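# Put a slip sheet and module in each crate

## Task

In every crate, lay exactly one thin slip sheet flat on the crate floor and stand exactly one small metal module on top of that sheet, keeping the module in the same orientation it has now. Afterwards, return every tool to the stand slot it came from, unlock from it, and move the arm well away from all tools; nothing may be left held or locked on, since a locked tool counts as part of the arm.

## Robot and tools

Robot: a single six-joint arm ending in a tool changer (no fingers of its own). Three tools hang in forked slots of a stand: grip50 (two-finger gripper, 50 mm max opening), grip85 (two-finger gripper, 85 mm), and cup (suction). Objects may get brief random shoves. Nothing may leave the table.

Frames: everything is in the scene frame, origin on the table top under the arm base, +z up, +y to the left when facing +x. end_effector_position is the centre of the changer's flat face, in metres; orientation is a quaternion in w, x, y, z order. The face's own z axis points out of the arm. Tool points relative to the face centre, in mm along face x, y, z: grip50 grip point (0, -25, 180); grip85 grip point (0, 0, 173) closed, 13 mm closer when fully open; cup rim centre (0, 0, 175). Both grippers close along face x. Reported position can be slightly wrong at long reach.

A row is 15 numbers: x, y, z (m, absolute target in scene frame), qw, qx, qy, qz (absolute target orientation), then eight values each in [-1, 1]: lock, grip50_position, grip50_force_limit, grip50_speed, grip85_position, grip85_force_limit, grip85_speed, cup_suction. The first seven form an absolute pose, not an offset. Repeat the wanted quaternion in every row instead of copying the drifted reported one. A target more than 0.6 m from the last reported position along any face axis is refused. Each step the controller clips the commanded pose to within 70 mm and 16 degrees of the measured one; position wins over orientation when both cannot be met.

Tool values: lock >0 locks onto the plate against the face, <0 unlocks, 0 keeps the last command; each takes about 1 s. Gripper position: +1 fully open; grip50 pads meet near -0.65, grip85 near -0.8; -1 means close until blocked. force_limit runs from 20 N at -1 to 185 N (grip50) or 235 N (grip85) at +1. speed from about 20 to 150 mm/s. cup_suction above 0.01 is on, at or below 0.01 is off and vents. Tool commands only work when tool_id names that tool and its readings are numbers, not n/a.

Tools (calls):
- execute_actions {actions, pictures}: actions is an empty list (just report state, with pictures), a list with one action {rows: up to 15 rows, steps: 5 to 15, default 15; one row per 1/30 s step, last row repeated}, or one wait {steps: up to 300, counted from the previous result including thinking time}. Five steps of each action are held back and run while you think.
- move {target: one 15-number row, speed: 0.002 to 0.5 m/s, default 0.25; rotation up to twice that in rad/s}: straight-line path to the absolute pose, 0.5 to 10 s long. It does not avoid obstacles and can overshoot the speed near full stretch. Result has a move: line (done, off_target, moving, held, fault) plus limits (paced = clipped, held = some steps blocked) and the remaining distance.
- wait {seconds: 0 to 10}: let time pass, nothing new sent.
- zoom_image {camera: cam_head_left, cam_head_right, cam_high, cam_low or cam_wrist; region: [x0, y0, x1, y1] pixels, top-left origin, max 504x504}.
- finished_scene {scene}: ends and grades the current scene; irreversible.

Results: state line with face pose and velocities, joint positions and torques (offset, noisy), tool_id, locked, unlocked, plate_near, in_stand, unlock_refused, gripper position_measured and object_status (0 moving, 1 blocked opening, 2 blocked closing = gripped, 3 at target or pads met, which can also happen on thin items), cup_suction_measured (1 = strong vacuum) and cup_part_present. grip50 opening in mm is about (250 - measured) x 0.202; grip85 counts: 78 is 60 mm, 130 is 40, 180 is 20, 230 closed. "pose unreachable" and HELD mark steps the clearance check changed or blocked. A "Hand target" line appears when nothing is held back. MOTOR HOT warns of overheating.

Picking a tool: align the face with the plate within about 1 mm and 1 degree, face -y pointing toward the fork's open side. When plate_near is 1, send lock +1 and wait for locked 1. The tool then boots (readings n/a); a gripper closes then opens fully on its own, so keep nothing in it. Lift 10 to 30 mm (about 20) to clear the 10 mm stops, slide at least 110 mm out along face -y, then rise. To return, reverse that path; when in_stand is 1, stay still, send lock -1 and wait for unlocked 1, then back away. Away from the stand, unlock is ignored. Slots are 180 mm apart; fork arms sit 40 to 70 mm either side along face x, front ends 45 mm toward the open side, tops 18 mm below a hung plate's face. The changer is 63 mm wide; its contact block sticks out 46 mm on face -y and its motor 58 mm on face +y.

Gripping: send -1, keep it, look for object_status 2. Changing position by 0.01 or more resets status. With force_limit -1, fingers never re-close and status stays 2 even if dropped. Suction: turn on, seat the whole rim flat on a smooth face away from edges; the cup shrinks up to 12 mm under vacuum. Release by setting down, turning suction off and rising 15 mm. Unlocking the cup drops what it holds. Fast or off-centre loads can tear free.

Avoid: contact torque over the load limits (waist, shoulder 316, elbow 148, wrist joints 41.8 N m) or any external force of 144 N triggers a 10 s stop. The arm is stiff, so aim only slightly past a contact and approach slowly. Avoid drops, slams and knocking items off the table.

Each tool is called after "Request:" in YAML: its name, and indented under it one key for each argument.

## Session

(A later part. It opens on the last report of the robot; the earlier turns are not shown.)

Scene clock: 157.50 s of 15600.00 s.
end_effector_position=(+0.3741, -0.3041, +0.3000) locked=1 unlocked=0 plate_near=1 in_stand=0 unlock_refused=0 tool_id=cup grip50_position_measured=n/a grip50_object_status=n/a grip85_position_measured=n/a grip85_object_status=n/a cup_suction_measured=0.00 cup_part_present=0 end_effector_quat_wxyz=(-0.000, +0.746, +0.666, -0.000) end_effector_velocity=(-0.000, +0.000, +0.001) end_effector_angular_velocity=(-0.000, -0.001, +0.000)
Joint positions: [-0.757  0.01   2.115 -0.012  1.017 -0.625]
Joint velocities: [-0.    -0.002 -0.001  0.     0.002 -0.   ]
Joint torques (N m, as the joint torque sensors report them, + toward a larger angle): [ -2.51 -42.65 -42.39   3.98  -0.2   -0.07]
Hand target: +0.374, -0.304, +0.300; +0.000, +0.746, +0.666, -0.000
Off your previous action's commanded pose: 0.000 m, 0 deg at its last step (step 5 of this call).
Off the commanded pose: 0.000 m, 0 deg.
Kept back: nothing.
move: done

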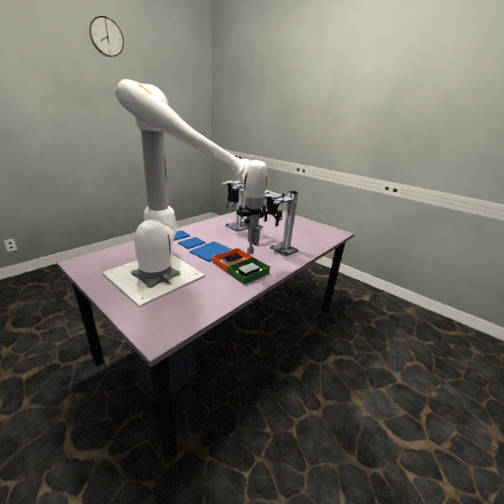

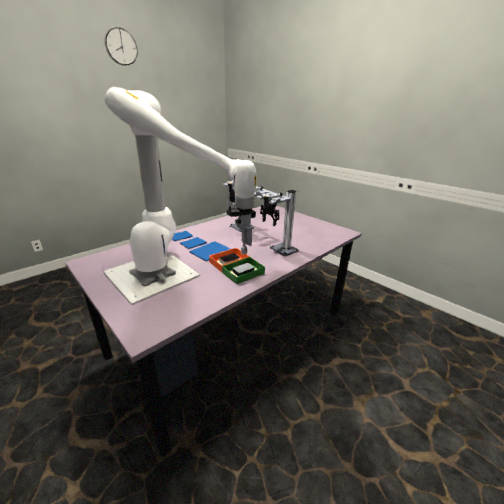

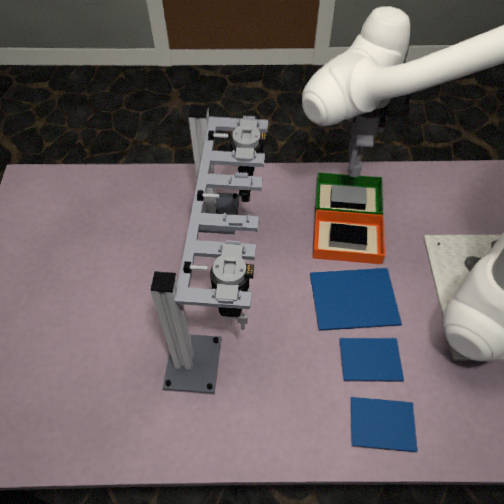

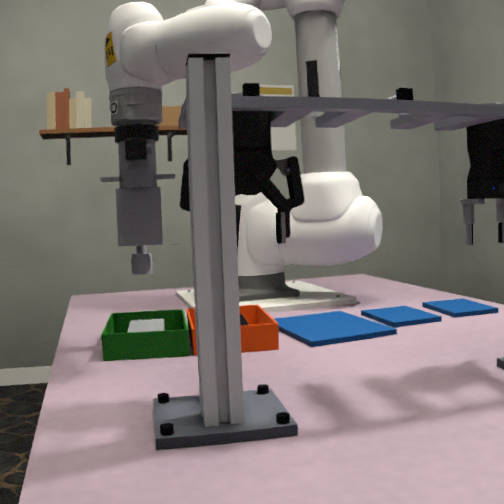

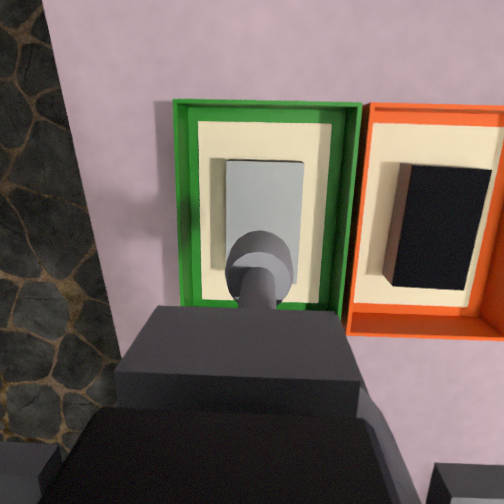

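Request:
move:
  target: [0.5584,-0.0133,0.3804,0,0.7394,0.6733,0,0,0,0,0,0,0,0,0]
  speed: 0.25

Request:
move:
  target: [0.6829,-0.0249,0.3804,0,0.7394,0.6733,0,0,0,0,0,0,0,0,0]
  speed: 0.08

Scene clock: 159.60 s of 15600.00 s.
end_effector_position=(+0.5591, -0.0132, +0.3803) locked=1 unlocked=0 plate_near=1 in_stand=0 unlock_refused=0 tool_id=cup grip50_position_measured=n/a grip50_object_status=n/a grip85_position_measured=n/a grip85_object_status=n/a cup_suction_measured=0.00 cup_part_present=0 end_effector_quat_wxyz=(+0.000, +0.739, +0.673, +0.000) end_effector_velocity=(+0.000, +0.000, +0.000) end_effector_angular_velocity=(-0.000, +0.000, +0.000)
Joint positions: [-0.091  0.075  1.892 -0.008  1.181  0.018]
Joint velocities: [ 0.001  0.    -0.001 -0.     0.001  0.001]
Joint torques (N m, as the joint torque sensors report them, + toward a larger angle): [ -2.87 -52.92 -45.78   4.2   -0.08   0.12]
Hand target: +0.559, -0.013, +0.380; +0.000, +0.739, +0.673, +0.000
Off the commanded pose: 0.001 m, 0 deg.
Kept back: nothing.
move: done

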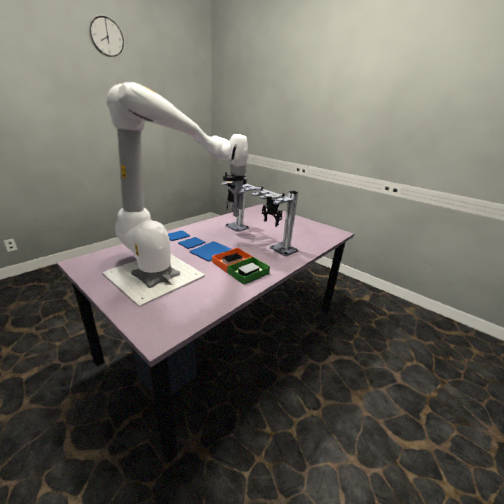

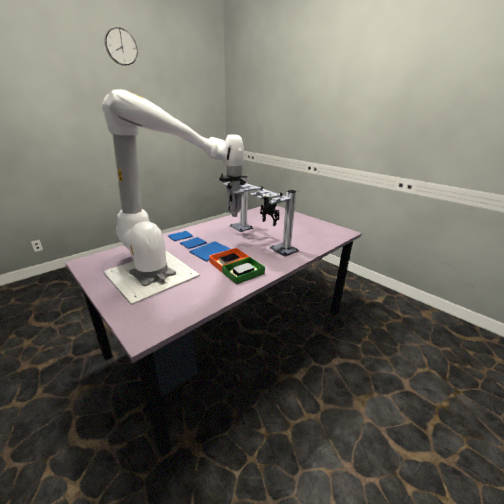

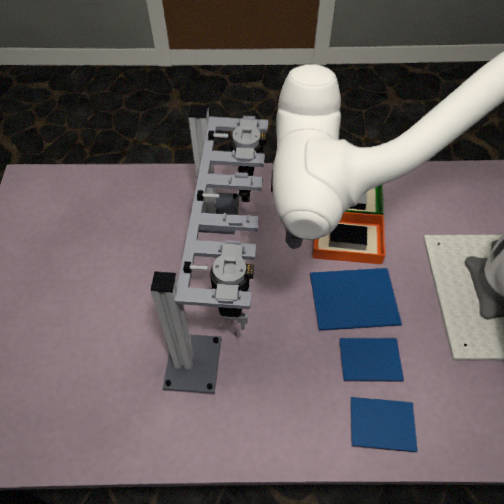

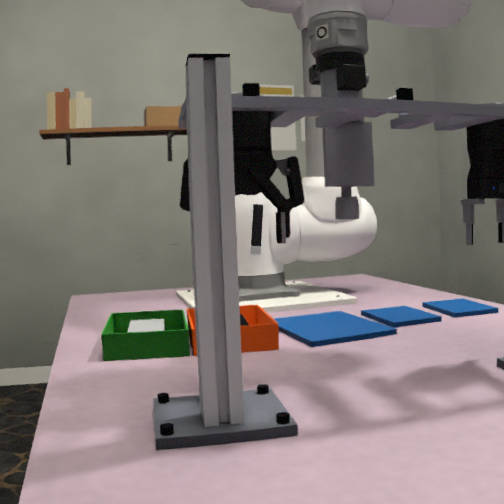

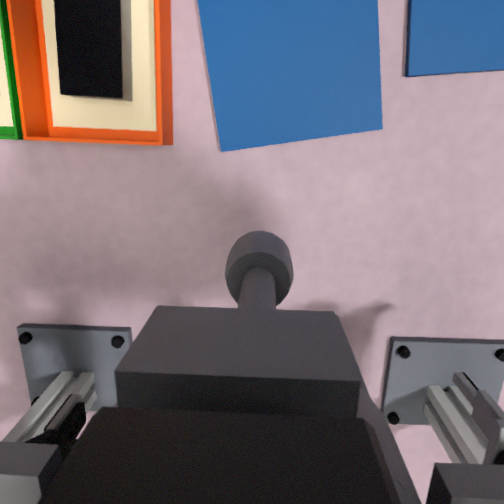

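Scene clock: 161.50 s of 15600.00 s.
end_effector_position=(+0.6828, -0.0250, +0.3802) locked=1 unlocked=0 plate_near=1 in_stand=0 unlock_refused=0 tool_id=cup grip50_position_measured=n/a grip50_object_status=n/a grip85_position_measured=n/a grip85_object_status=n/a cup_suction_measured=0.00 cup_part_present=0 end_effector_quat_wxyz=(+0.000, +0.739, +0.673, -0.000) end_effector_velocity=(+0.000, +0.000, -0.000) end_effector_angular_velocity=(+0.000, +0.000, +0.000)
Joint positions: [-0.094  0.266  1.664 -0.007  1.219  0.015]
Joint velocities: [ 0.     0.001 -0.001  0.     0.001 -0.   ]
Joint torques (N m, as the joint torque sensors report them, + toward a larger angle): [ -2.5  -73.68 -45.93   4.37   0.04  -0.01]
Hand target: +0.683, -0.025, +0.380; +0.000, +0.739, +0.673, -0.000
Off the commanded pose: 0.000 m, 0 deg.
Kept back: nothing.
move: done

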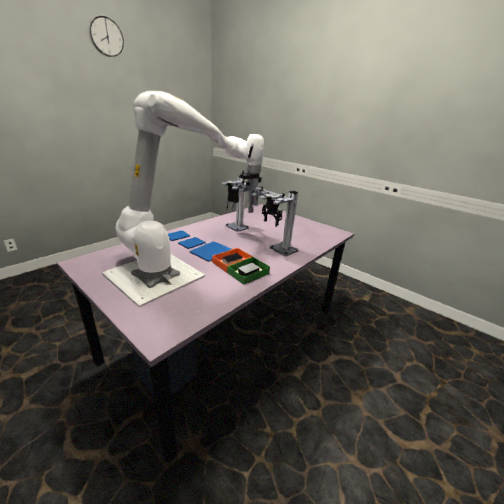

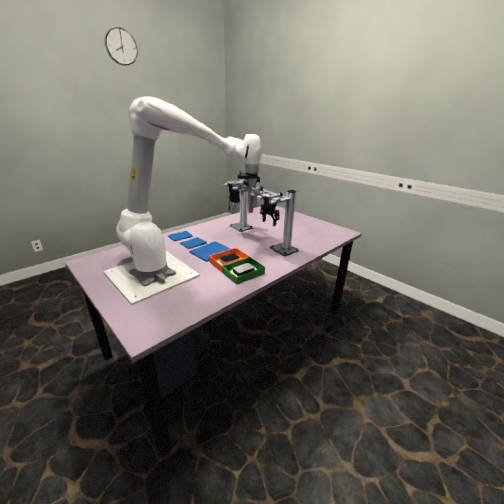

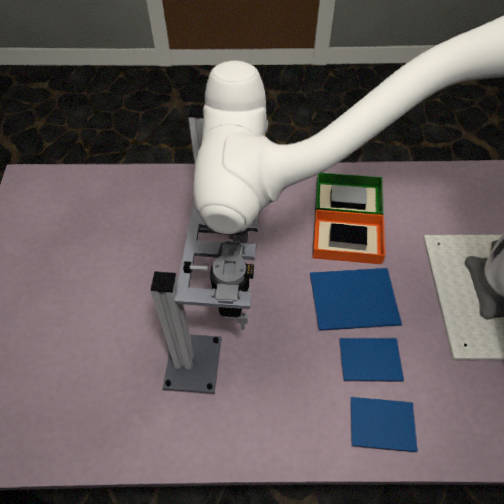

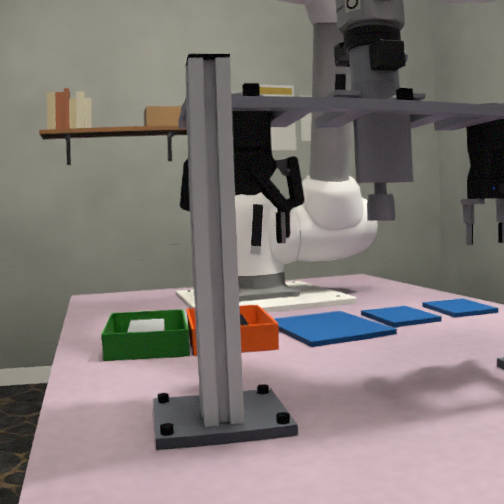

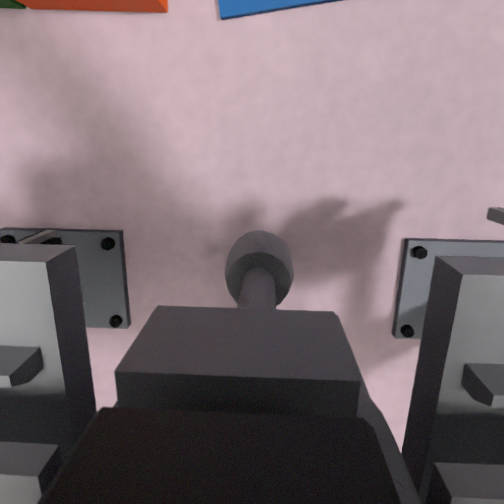

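Request:
move:
  target: [0.6829,-0.0249,0.363,0,0.7394,0.6733,0,0,0,0,0,0,0,0,0]
  speed: 0.02

Request:
execute_actions:
  actions:
    - {"rows": [[0.6829,-0.0249,0.3627,0,0.7394,0.6733,0,0,0,0,0,0,0,0,0],[0.6829,-0.0249,0.3624,0,0.7394,0.6733,0,0,0,0,0,0,0,0,0],[0.6829,-0.0249,0.3621,0,0.7394,0.6733,0,0,0,0,0,0,0,0,0],[0.6829,-0.0249,0.3618,0,0.7394,0.6733,0,0,0,0,0,0,0,0,0],[0.6829,-0.0249,0.3615,0,0.7394,0.6733,0,0,0,0,0,0,0,0,0],[0.6829,-0.0249,0.3612,0,0.7394,0.6733,0,0,0,0,0,0,0,0,0],[0.6829,-0.0249,0.361,0,0.7394,0.6733,0,0,0,0,0,0,0,0,0]], "steps": 12}

Scene clock: 162.90 s of 15600.00 s.
end_effector_position=(+0.6829, -0.0249, +0.3630) locked=1 unlocked=0 plate_near=1 in_stand=1 unlock_refused=0 tool_id=cup grip50_position_measured=n/a grip50_object_status=n/a grip85_position_measured=n/a grip85_object_status=n/a cup_suction_measured=0.00 cup_part_present=0 end_effector_quat_wxyz=(-0.000, +0.739, +0.673, +0.000) end_effector_velocity=(-0.000, +0.000, -0.001) end_effector_angular_velocity=(-0.000, +0.001, -0.000)
Joint positions: [-0.094  0.276  1.683 -0.007  1.189  0.015]
Joint velocities: [ 0.     0.     0.001 -0.    -0.     0.   ]
Joint torques (N m, as the joint torque sensors report them, + toward a larger angle): [ -3.22 -74.7  -46.22   4.37   0.     0.06]
Hand target: +0.683, -0.025, +0.363; -0.000, +0.739, +0.673, +0.000
Off the commanded pose: 0.000 m, 0 deg.
Kept back: nothing.
move: done

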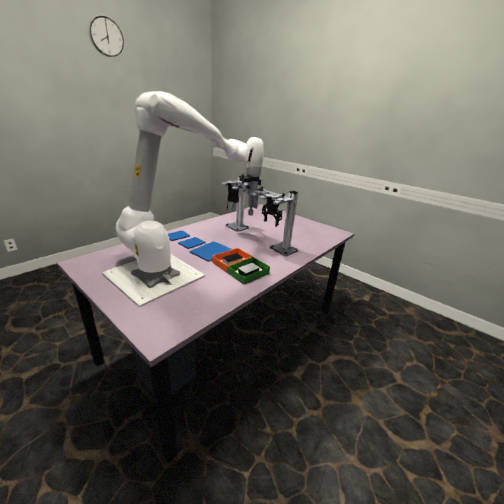

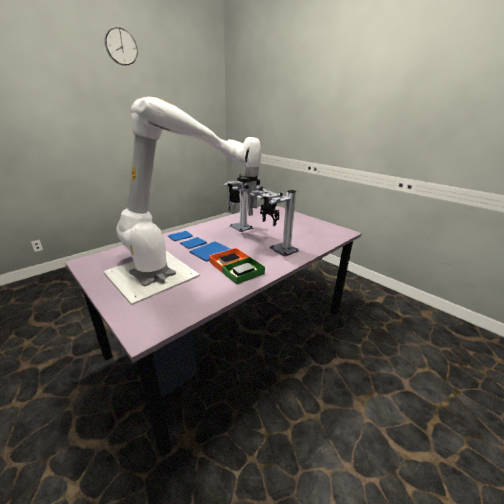

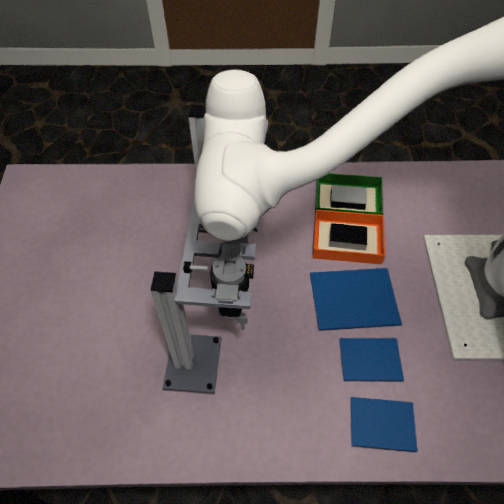

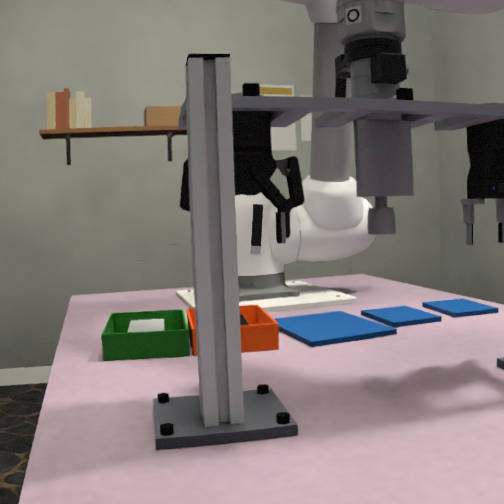

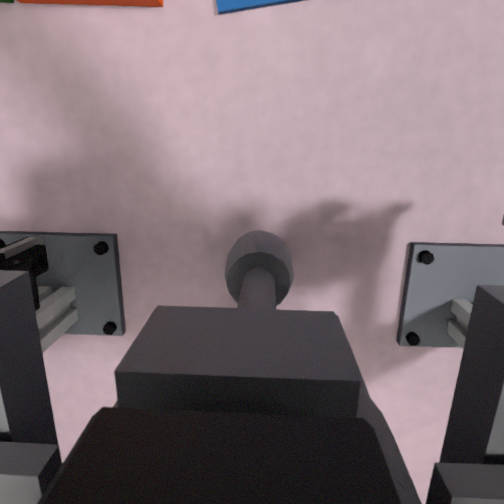

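Scene clock: 163.13 s of 15600.00 s.
end_effector_position=(+0.6829, -0.0249, +0.3616) locked=1 unlocked=0 plate_near=1 in_stand=1 unlock_refused=0 tool_id=cup grip50_position_measured=n/a grip50_object_status=n/a grip85_position_measured=n/a grip85_object_status=n/a cup_suction_measured=0.00 cup_part_present=0 end_effector_quat_wxyz=(-0.000, +0.739, +0.673, +0.000) end_effector_velocity=(-0.000, +0.000, -0.009) end_effector_angular_velocity=(+0.000, +0.003, +0.000)
Joint positions: [-0.094  0.277  1.685 -0.007  1.186  0.015]
Joint velocities: [ 0.     0.006  0.009  0.    -0.012 -0.   ]
Joint torques (N m, as the joint torque sensors report them, + toward a larger angle): [ -3.23 -74.81 -45.32   4.31   0.05  -0.02]
Steps of this call (steps 1 to 7: the first 7 steps of this action). Readings (end_effector_position | what the end effector reports):
1: (+0.6829, -0.0249, +0.3630) | locked=1 unlocked=0 plate_near=1 in_stand=1 unlock_refused=0 tool_id=cup grip50_position_measured=n/a grip50_object_status=n/a grip85_position_measured=n/a grip85_object_status=n/a cup_suction_measured=0.00 cup_part_present=0
2: (+0.6829, -0.0249, +0.3629) | locked=1 unlocked=0 plate_near=1 in_stand=1 unlock_refused=0 tool_id=cup grip50_position_measured=n/a grip50_object_status=n/a grip85_position_measured=n/a grip85_object_status=n/a cup_suction_measured=0.00 cup_part_present=0
4: (+0.6829, -0.0249, +0.3624) | locked=1 unlocked=0 plate_near=1 in_stand=1 unlock_refused=0 tool_id=cup grip50_position_measured=n/a grip50_object_status=n/a grip85_position_measured=n/a grip85_object_status=n/a cup_suction_measured=0.00 cup_part_present=0
7: the state above

Request:
execute_actions:
  actions:
    - {"rows": [[0.6829,-0.0249,0.361,0,0.7394,0.6733,0,-1,0,0,0,0,0,0,0]], "steps": 15}

Request:
execute_actions:
  actions:
    - {"rows": [[0.6829,-0.0249,0.361,0,0.7394,0.6733,0,-1,0,0,0,0,0,0,0]], "steps": 15}

Request:
execute_actions:
  actions:
    - {"rows": [[0.6829,-0.0249,0.361,0,0.7394,0.6733,0,-1,0,0,0,0,0,0,0]], "steps": 12}

Scene clock: 163.70 s of 15600.00 s.
end_effector_position=(+0.6829, -0.0249, +0.3609) locked=0 unlocked=0 plate_near=1 in_stand=1 unlock_refused=0 tool_id=none grip50_position_measured=n/a grip50_object_status=n/a grip85_position_measured=n/a grip85_object_status=n/a cup_suction_measured=n/a cup_part_present=n/a end_effector_quat_wxyz=(-0.000, +0.739, +0.673, -0.000) end_effector_velocity=(+0.001, +0.000, +0.002) end_effector_angular_velocity=(-0.000, -0.003, -0.000)
Joint positions: [-0.094  0.277  1.686 -0.008  1.185  0.015]
Joint velocities: [ 0.     0.    -0.003  0.     0.     0.   ]
Joint torques (N m, as the joint torque sensors report them, + toward a larger angle): [ -2.45 -69.93 -43.58   4.19   0.09  -0.1 ]
Off your previous action's commanded pose: 0.000 m, 0 deg at its last step (step 5 of this call).
Steps of this call (steps 1 to 5: the last 5 steps of your previous action; steps 6 to 7: nothing new was sent; steps 8 to 17: the first 10 steps of this action). Readings (end_effector_position | what the end effector reports):
8: (+0.6829, -0.0249, +0.3609) | locked=1 unlocked=0 plate_near=1 in_stand=1 unlock_refused=0 tool_id=cup grip50_position_measured=n/a grip50_object_status=n/a grip85_position_measured=n/a grip85_object_status=n/a cup_suction_measured=0.00 cup_part_present=0
9: (+0.6829, -0.0249, +0.3609) | locked=1 unlocked=0 plate_near=1 in_stand=1 unlock_refused=0 tool_id=cup grip50_position_measured=n/a grip50_object_status=n/a grip85_position_measured=n/a grip85_object_status=n/a cup_suction_measured=0.00 cup_part_present=0
11: (+0.6829, -0.0249, +0.3609) | locked=1 unlocked=0 plate_near=1 in_stand=1 unlock_refused=0 tool_id=cup grip50_position_measured=n/a grip50_object_status=n/a grip85_position_measured=n/a grip85_object_status=n/a cup_suction_measured=0.00 cup_part_present=0
15: (+0.6829, -0.0249, +0.3609) | locked=0 unlocked=0 plate_near=1 in_stand=1 unlock_refused=0 tool_id=none grip50_position_measured=n/a grip50_object_status=n/a grip85_position_measured=n/a grip85_object_status=n/a cup_suction_measured=n/a cup_part_present=n/a
17: the state above

Scene clock: 164.20 s of 15600.00 s.
end_effector_position=(+0.6829, -0.0249, +0.3610) locked=0 unlocked=1 plate_near=1 in_stand=1 unlock_refused=0 tool_id=none grip50_position_measured=n/a grip50_object_status=n/a grip85_position_measured=n/a grip85_object_status=n/a cup_suction_measured=n/a cup_part_present=n/a end_effector_quat_wxyz=(+0.000, +0.739, +0.673, -0.000) end_effector_velocity=(-0.000, -0.000, +0.000) end_effector_angular_velocity=(+0.000, +0.001, -0.000)
Joint positions: [-0.094  0.277  1.686 -0.008  1.185  0.015]
Joint velocities: [-0.    -0.     0.    -0.     0.001  0.   ]
Joint torques (N m, as the joint torque sensors report them, + toward a larger angle): [ -2.86 -69.64 -41.63   4.36  -0.06  -0.04]
Off your previous action's commanded pose: 0.000 m, 0 deg at its last step (step 5 of this call).
Steps of this call (steps 1 to 5: the last 5 steps of your previous action; steps 6 to 15: the first 10 steps of this action). Readings (end_effector_position | what the end effector reports):
6: (+0.6829, -0.0249, +0.3610) | locked=0 unlocked=0 plate_near=1 in_stand=1 unlock_refused=0 tool_id=none grip50_position_measured=n/a grip50_object_status=n/a grip85_position_measured=n/a grip85_object_status=n/a cup_suction_measured=n/a cup_part_present=n/a
7: (+0.6829, -0.0249, +0.3610) | locked=0 unlocked=0 plate_near=1 in_stand=1 unlock_refused=0 tool_id=none grip50_position_measured=n/a grip50_object_status=n/a grip85_position_measured=n/a grip85_object_status=n/a cup_suction_measured=n/a cup_part_present=n/a
9: (+0.6829, -0.0249, +0.3610) | locked=0 unlocked=0 plate_near=1 in_stand=1 unlock_refused=0 tool_id=none grip50_position_measured=n/a grip50_object_status=n/a grip85_position_measured=n/a grip85_object_status=n/a cup_suction_measured=n/a cup_part_present=n/a
13: (+0.6829, -0.0249, +0.3610) | locked=0 unlocked=0 plate_near=1 in_stand=1 unlock_refused=0 tool_id=none grip50_position_measured=n/a grip50_object_status=n/a grip85_position_measured=n/a grip85_object_status=n/a cup_suction_measured=n/a cup_part_present=n/a
15: the state above

Scene clock: 164.60 s of 15600.00 s.
end_effector_position=(+0.6829, -0.0249, +0.3610) locked=0 unlocked=1 plate_near=1 in_stand=1 unlock_refused=0 tool_id=none grip50_position_measured=n/a grip50_object_status=n/a grip85_position_measured=n/a grip85_object_status=n/a cup_suction_measured=n/a cup_part_present=n/a end_effector_quat_wxyz=(+0.000, +0.739, +0.673, +0.000) end_effector_velocity=(+0.000, +0.000, -0.001) end_effector_angular_velocity=(+0.000, +0.004, -0.000)
Joint positions: [-0.094  0.277  1.686 -0.008  1.185  0.015]
Joint velocities: [ 0.     0.002 -0.     0.     0.002  0.   ]
Joint torques (N m, as the joint torque sensors report them, + toward a larger angle): [ -3.27 -69.46 -42.     4.28  -0.15  -0.03]
Off your previous action's commanded pose: 0.000 m, 0 deg at its last step (step 5 of this call).
Steps of this call (steps 1 to 5: the last 5 steps of your previous action; steps 6 to 12: the first 7 steps of this action). Readings (end_effector_position | what the end effector reports):
6: (+0.6829, -0.0249, +0.3610) | locked=0 unlocked=1 plate_near=1 in_stand=1 unlock_refused=0 tool_id=none grip50_position_measured=n/a grip50_object_status=n/a grip85_position_measured=n/a grip85_object_status=n/a cup_suction_measured=n/a cup_part_present=n/a
7: (+0.6829, -0.0249, +0.3610) | locked=0 unlocked=1 plate_near=1 in_stand=1 unlock_refused=0 tool_id=none grip50_position_measured=n/a grip50_object_status=n/a grip85_position_measured=n/a grip85_object_status=n/a cup_suction_measured=n/a cup_part_present=n/a
9: (+0.6829, -0.0249, +0.3610) | locked=0 unlocked=1 plate_near=1 in_stand=1 unlock_refused=0 tool_id=none grip50_position_measured=n/a grip50_object_status=n/a grip85_position_measured=n/a grip85_object_status=n/a cup_suction_measured=n/a cup_part_present=n/a
12: the state above

Request:
move:
  target: [0.6829,-0.0249,0.42,0,0.7394,0.6733,0,0,0,0,0,0,0,0,0]
  speed: 0.1

Request:
move:
  target: [0.35,-0.05,0.52,0,0.7394,0.6733,0,0,0,0,0,0,0,0,0]
  speed: 0.3

Scene clock: 165.93 s of 15600.00 s.
end_effector_position=(+0.6830, -0.0249, +0.4200) locked=0 unlocked=1 plate_near=0 in_stand=0 unlock_refused=0 tool_id=none grip50_position_measured=n/a grip50_object_status=n/a grip85_position_measured=n/a grip85_object_status=n/a cup_suction_measured=n/a cup_part_present=n/a end_effector_quat_wxyz=(-0.000, +0.739, +0.673, -0.000) end_effector_velocity=(-0.000, -0.000, +0.000) end_effector_angular_velocity=(+0.000, +0.001, -0.000)
Joint positions: [-0.094  0.246  1.614 -0.007  1.288  0.015]
Joint velocities: [-0.     0.    -0.001  0.     0.001  0.   ]
Joint torques (N m, as the joint torque sensors report them, + toward a larger angle): [ -3.21 -67.27 -43.58   4.41  -0.16   0.01]
Hand target: +0.683, -0.025, +0.420; +0.000, +0.739, +0.673, -0.000
Off your previous action's commanded pose: 0.000 m, 0 deg at its last step (step 5 of this call).
Off the commanded pose: 0.000 m, 0 deg.
Kept back: nothing.
move: done

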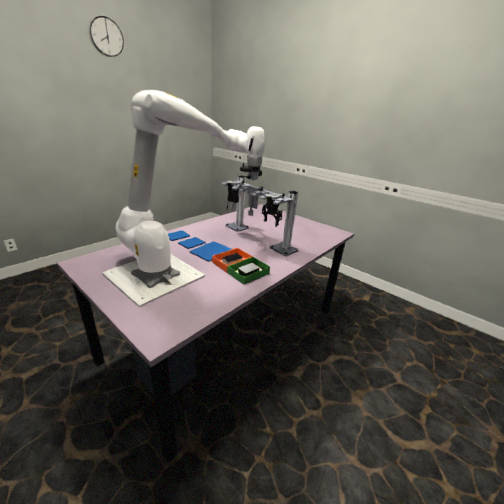

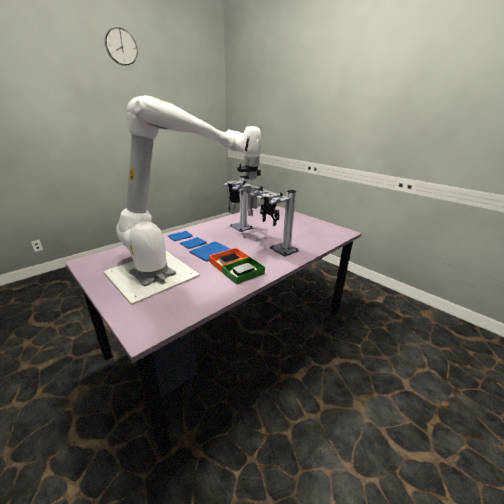

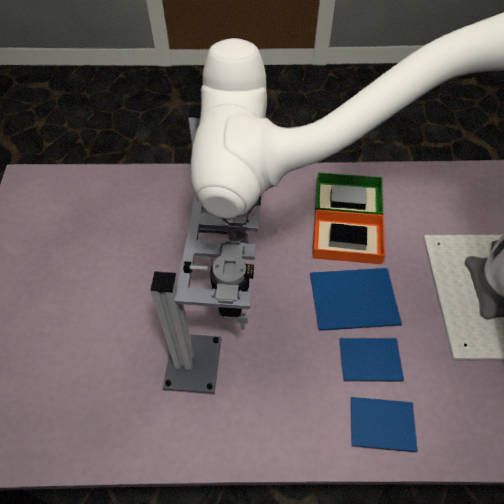

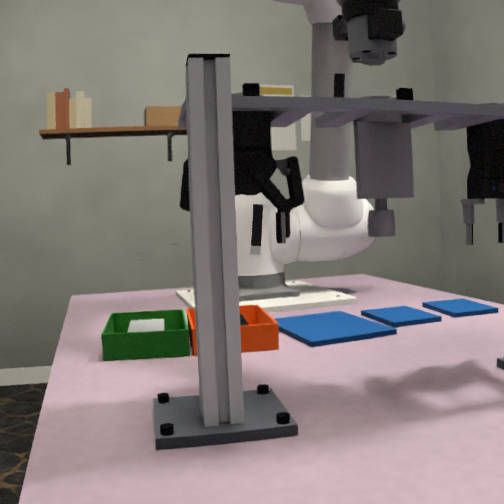

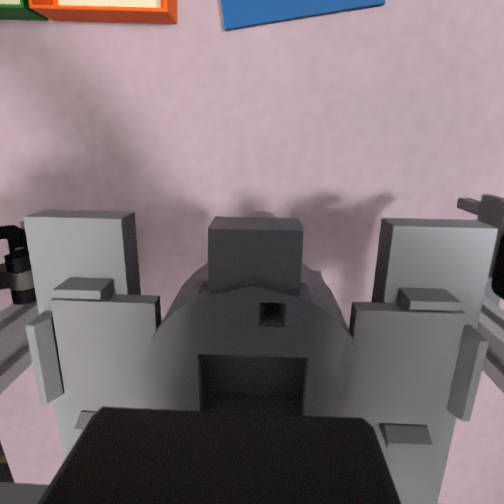

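Scene clock: 167.60 s of 15600.00 s.
end_effector_position=(+0.3500, -0.0498, +0.5205) locked=0 unlocked=1 plate_near=0 in_stand=0 unlock_refused=0 tool_id=none grip50_position_measured=n/a grip50_object_status=n/a grip85_position_measured=n/a grip85_object_status=n/a cup_suction_measured=n/a cup_part_present=n/a end_effector_quat_wxyz=(+0.000, +0.739, +0.673, -0.000) end_effector_velocity=(-0.001, +0.000, +0.001) end_effector_angular_velocity=(+0.001, +0.000, -0.000)
Joint positions: [-0.236 -0.33   1.976 -0.008  1.502 -0.129]
Joint velocities: [-0.001 -0.002  0.     0.001  0.002 -0.001]
Joint torques (N m, as the joint torque sensors report them, + toward a larger angle): [ -4.49  -8.69 -45.02   4.57  -0.09  -0.18]
Hand target: +0.350, -0.050, +0.521; -0.000, +0.739, +0.673, -0.000
Off the commanded pose: 0.001 m, 0 deg.
Kept back: nothing.
move: done

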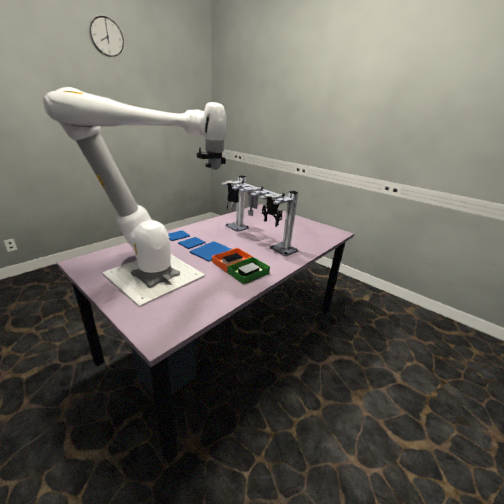

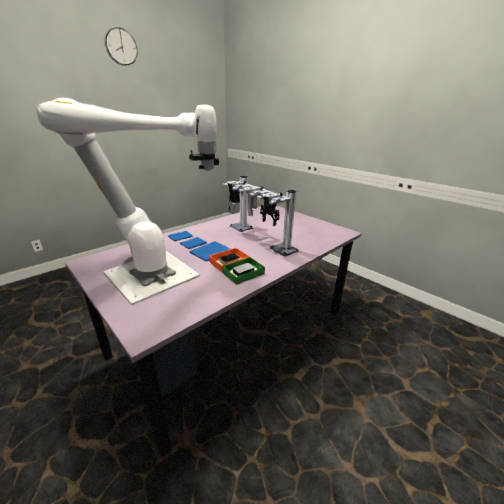

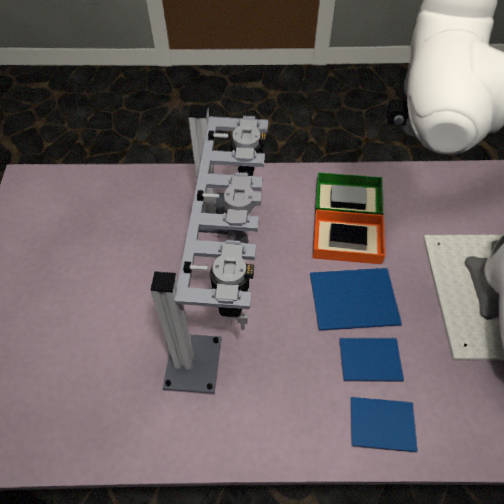

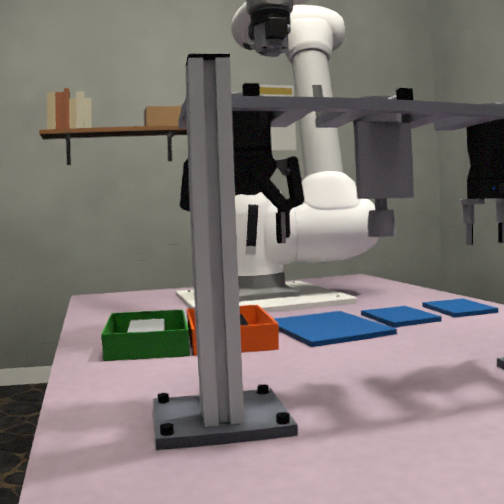

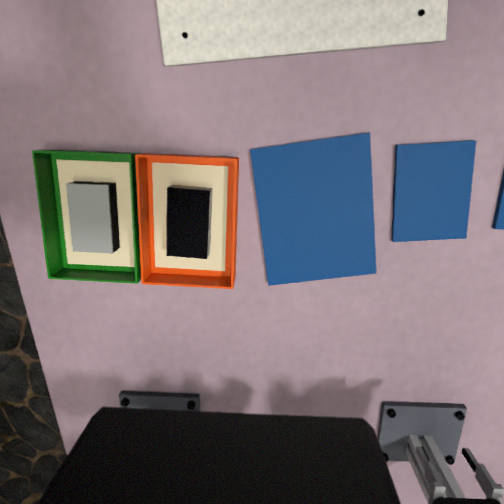

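Request:
finished_scene:
  scene: 1

The scene is finished: the task was done.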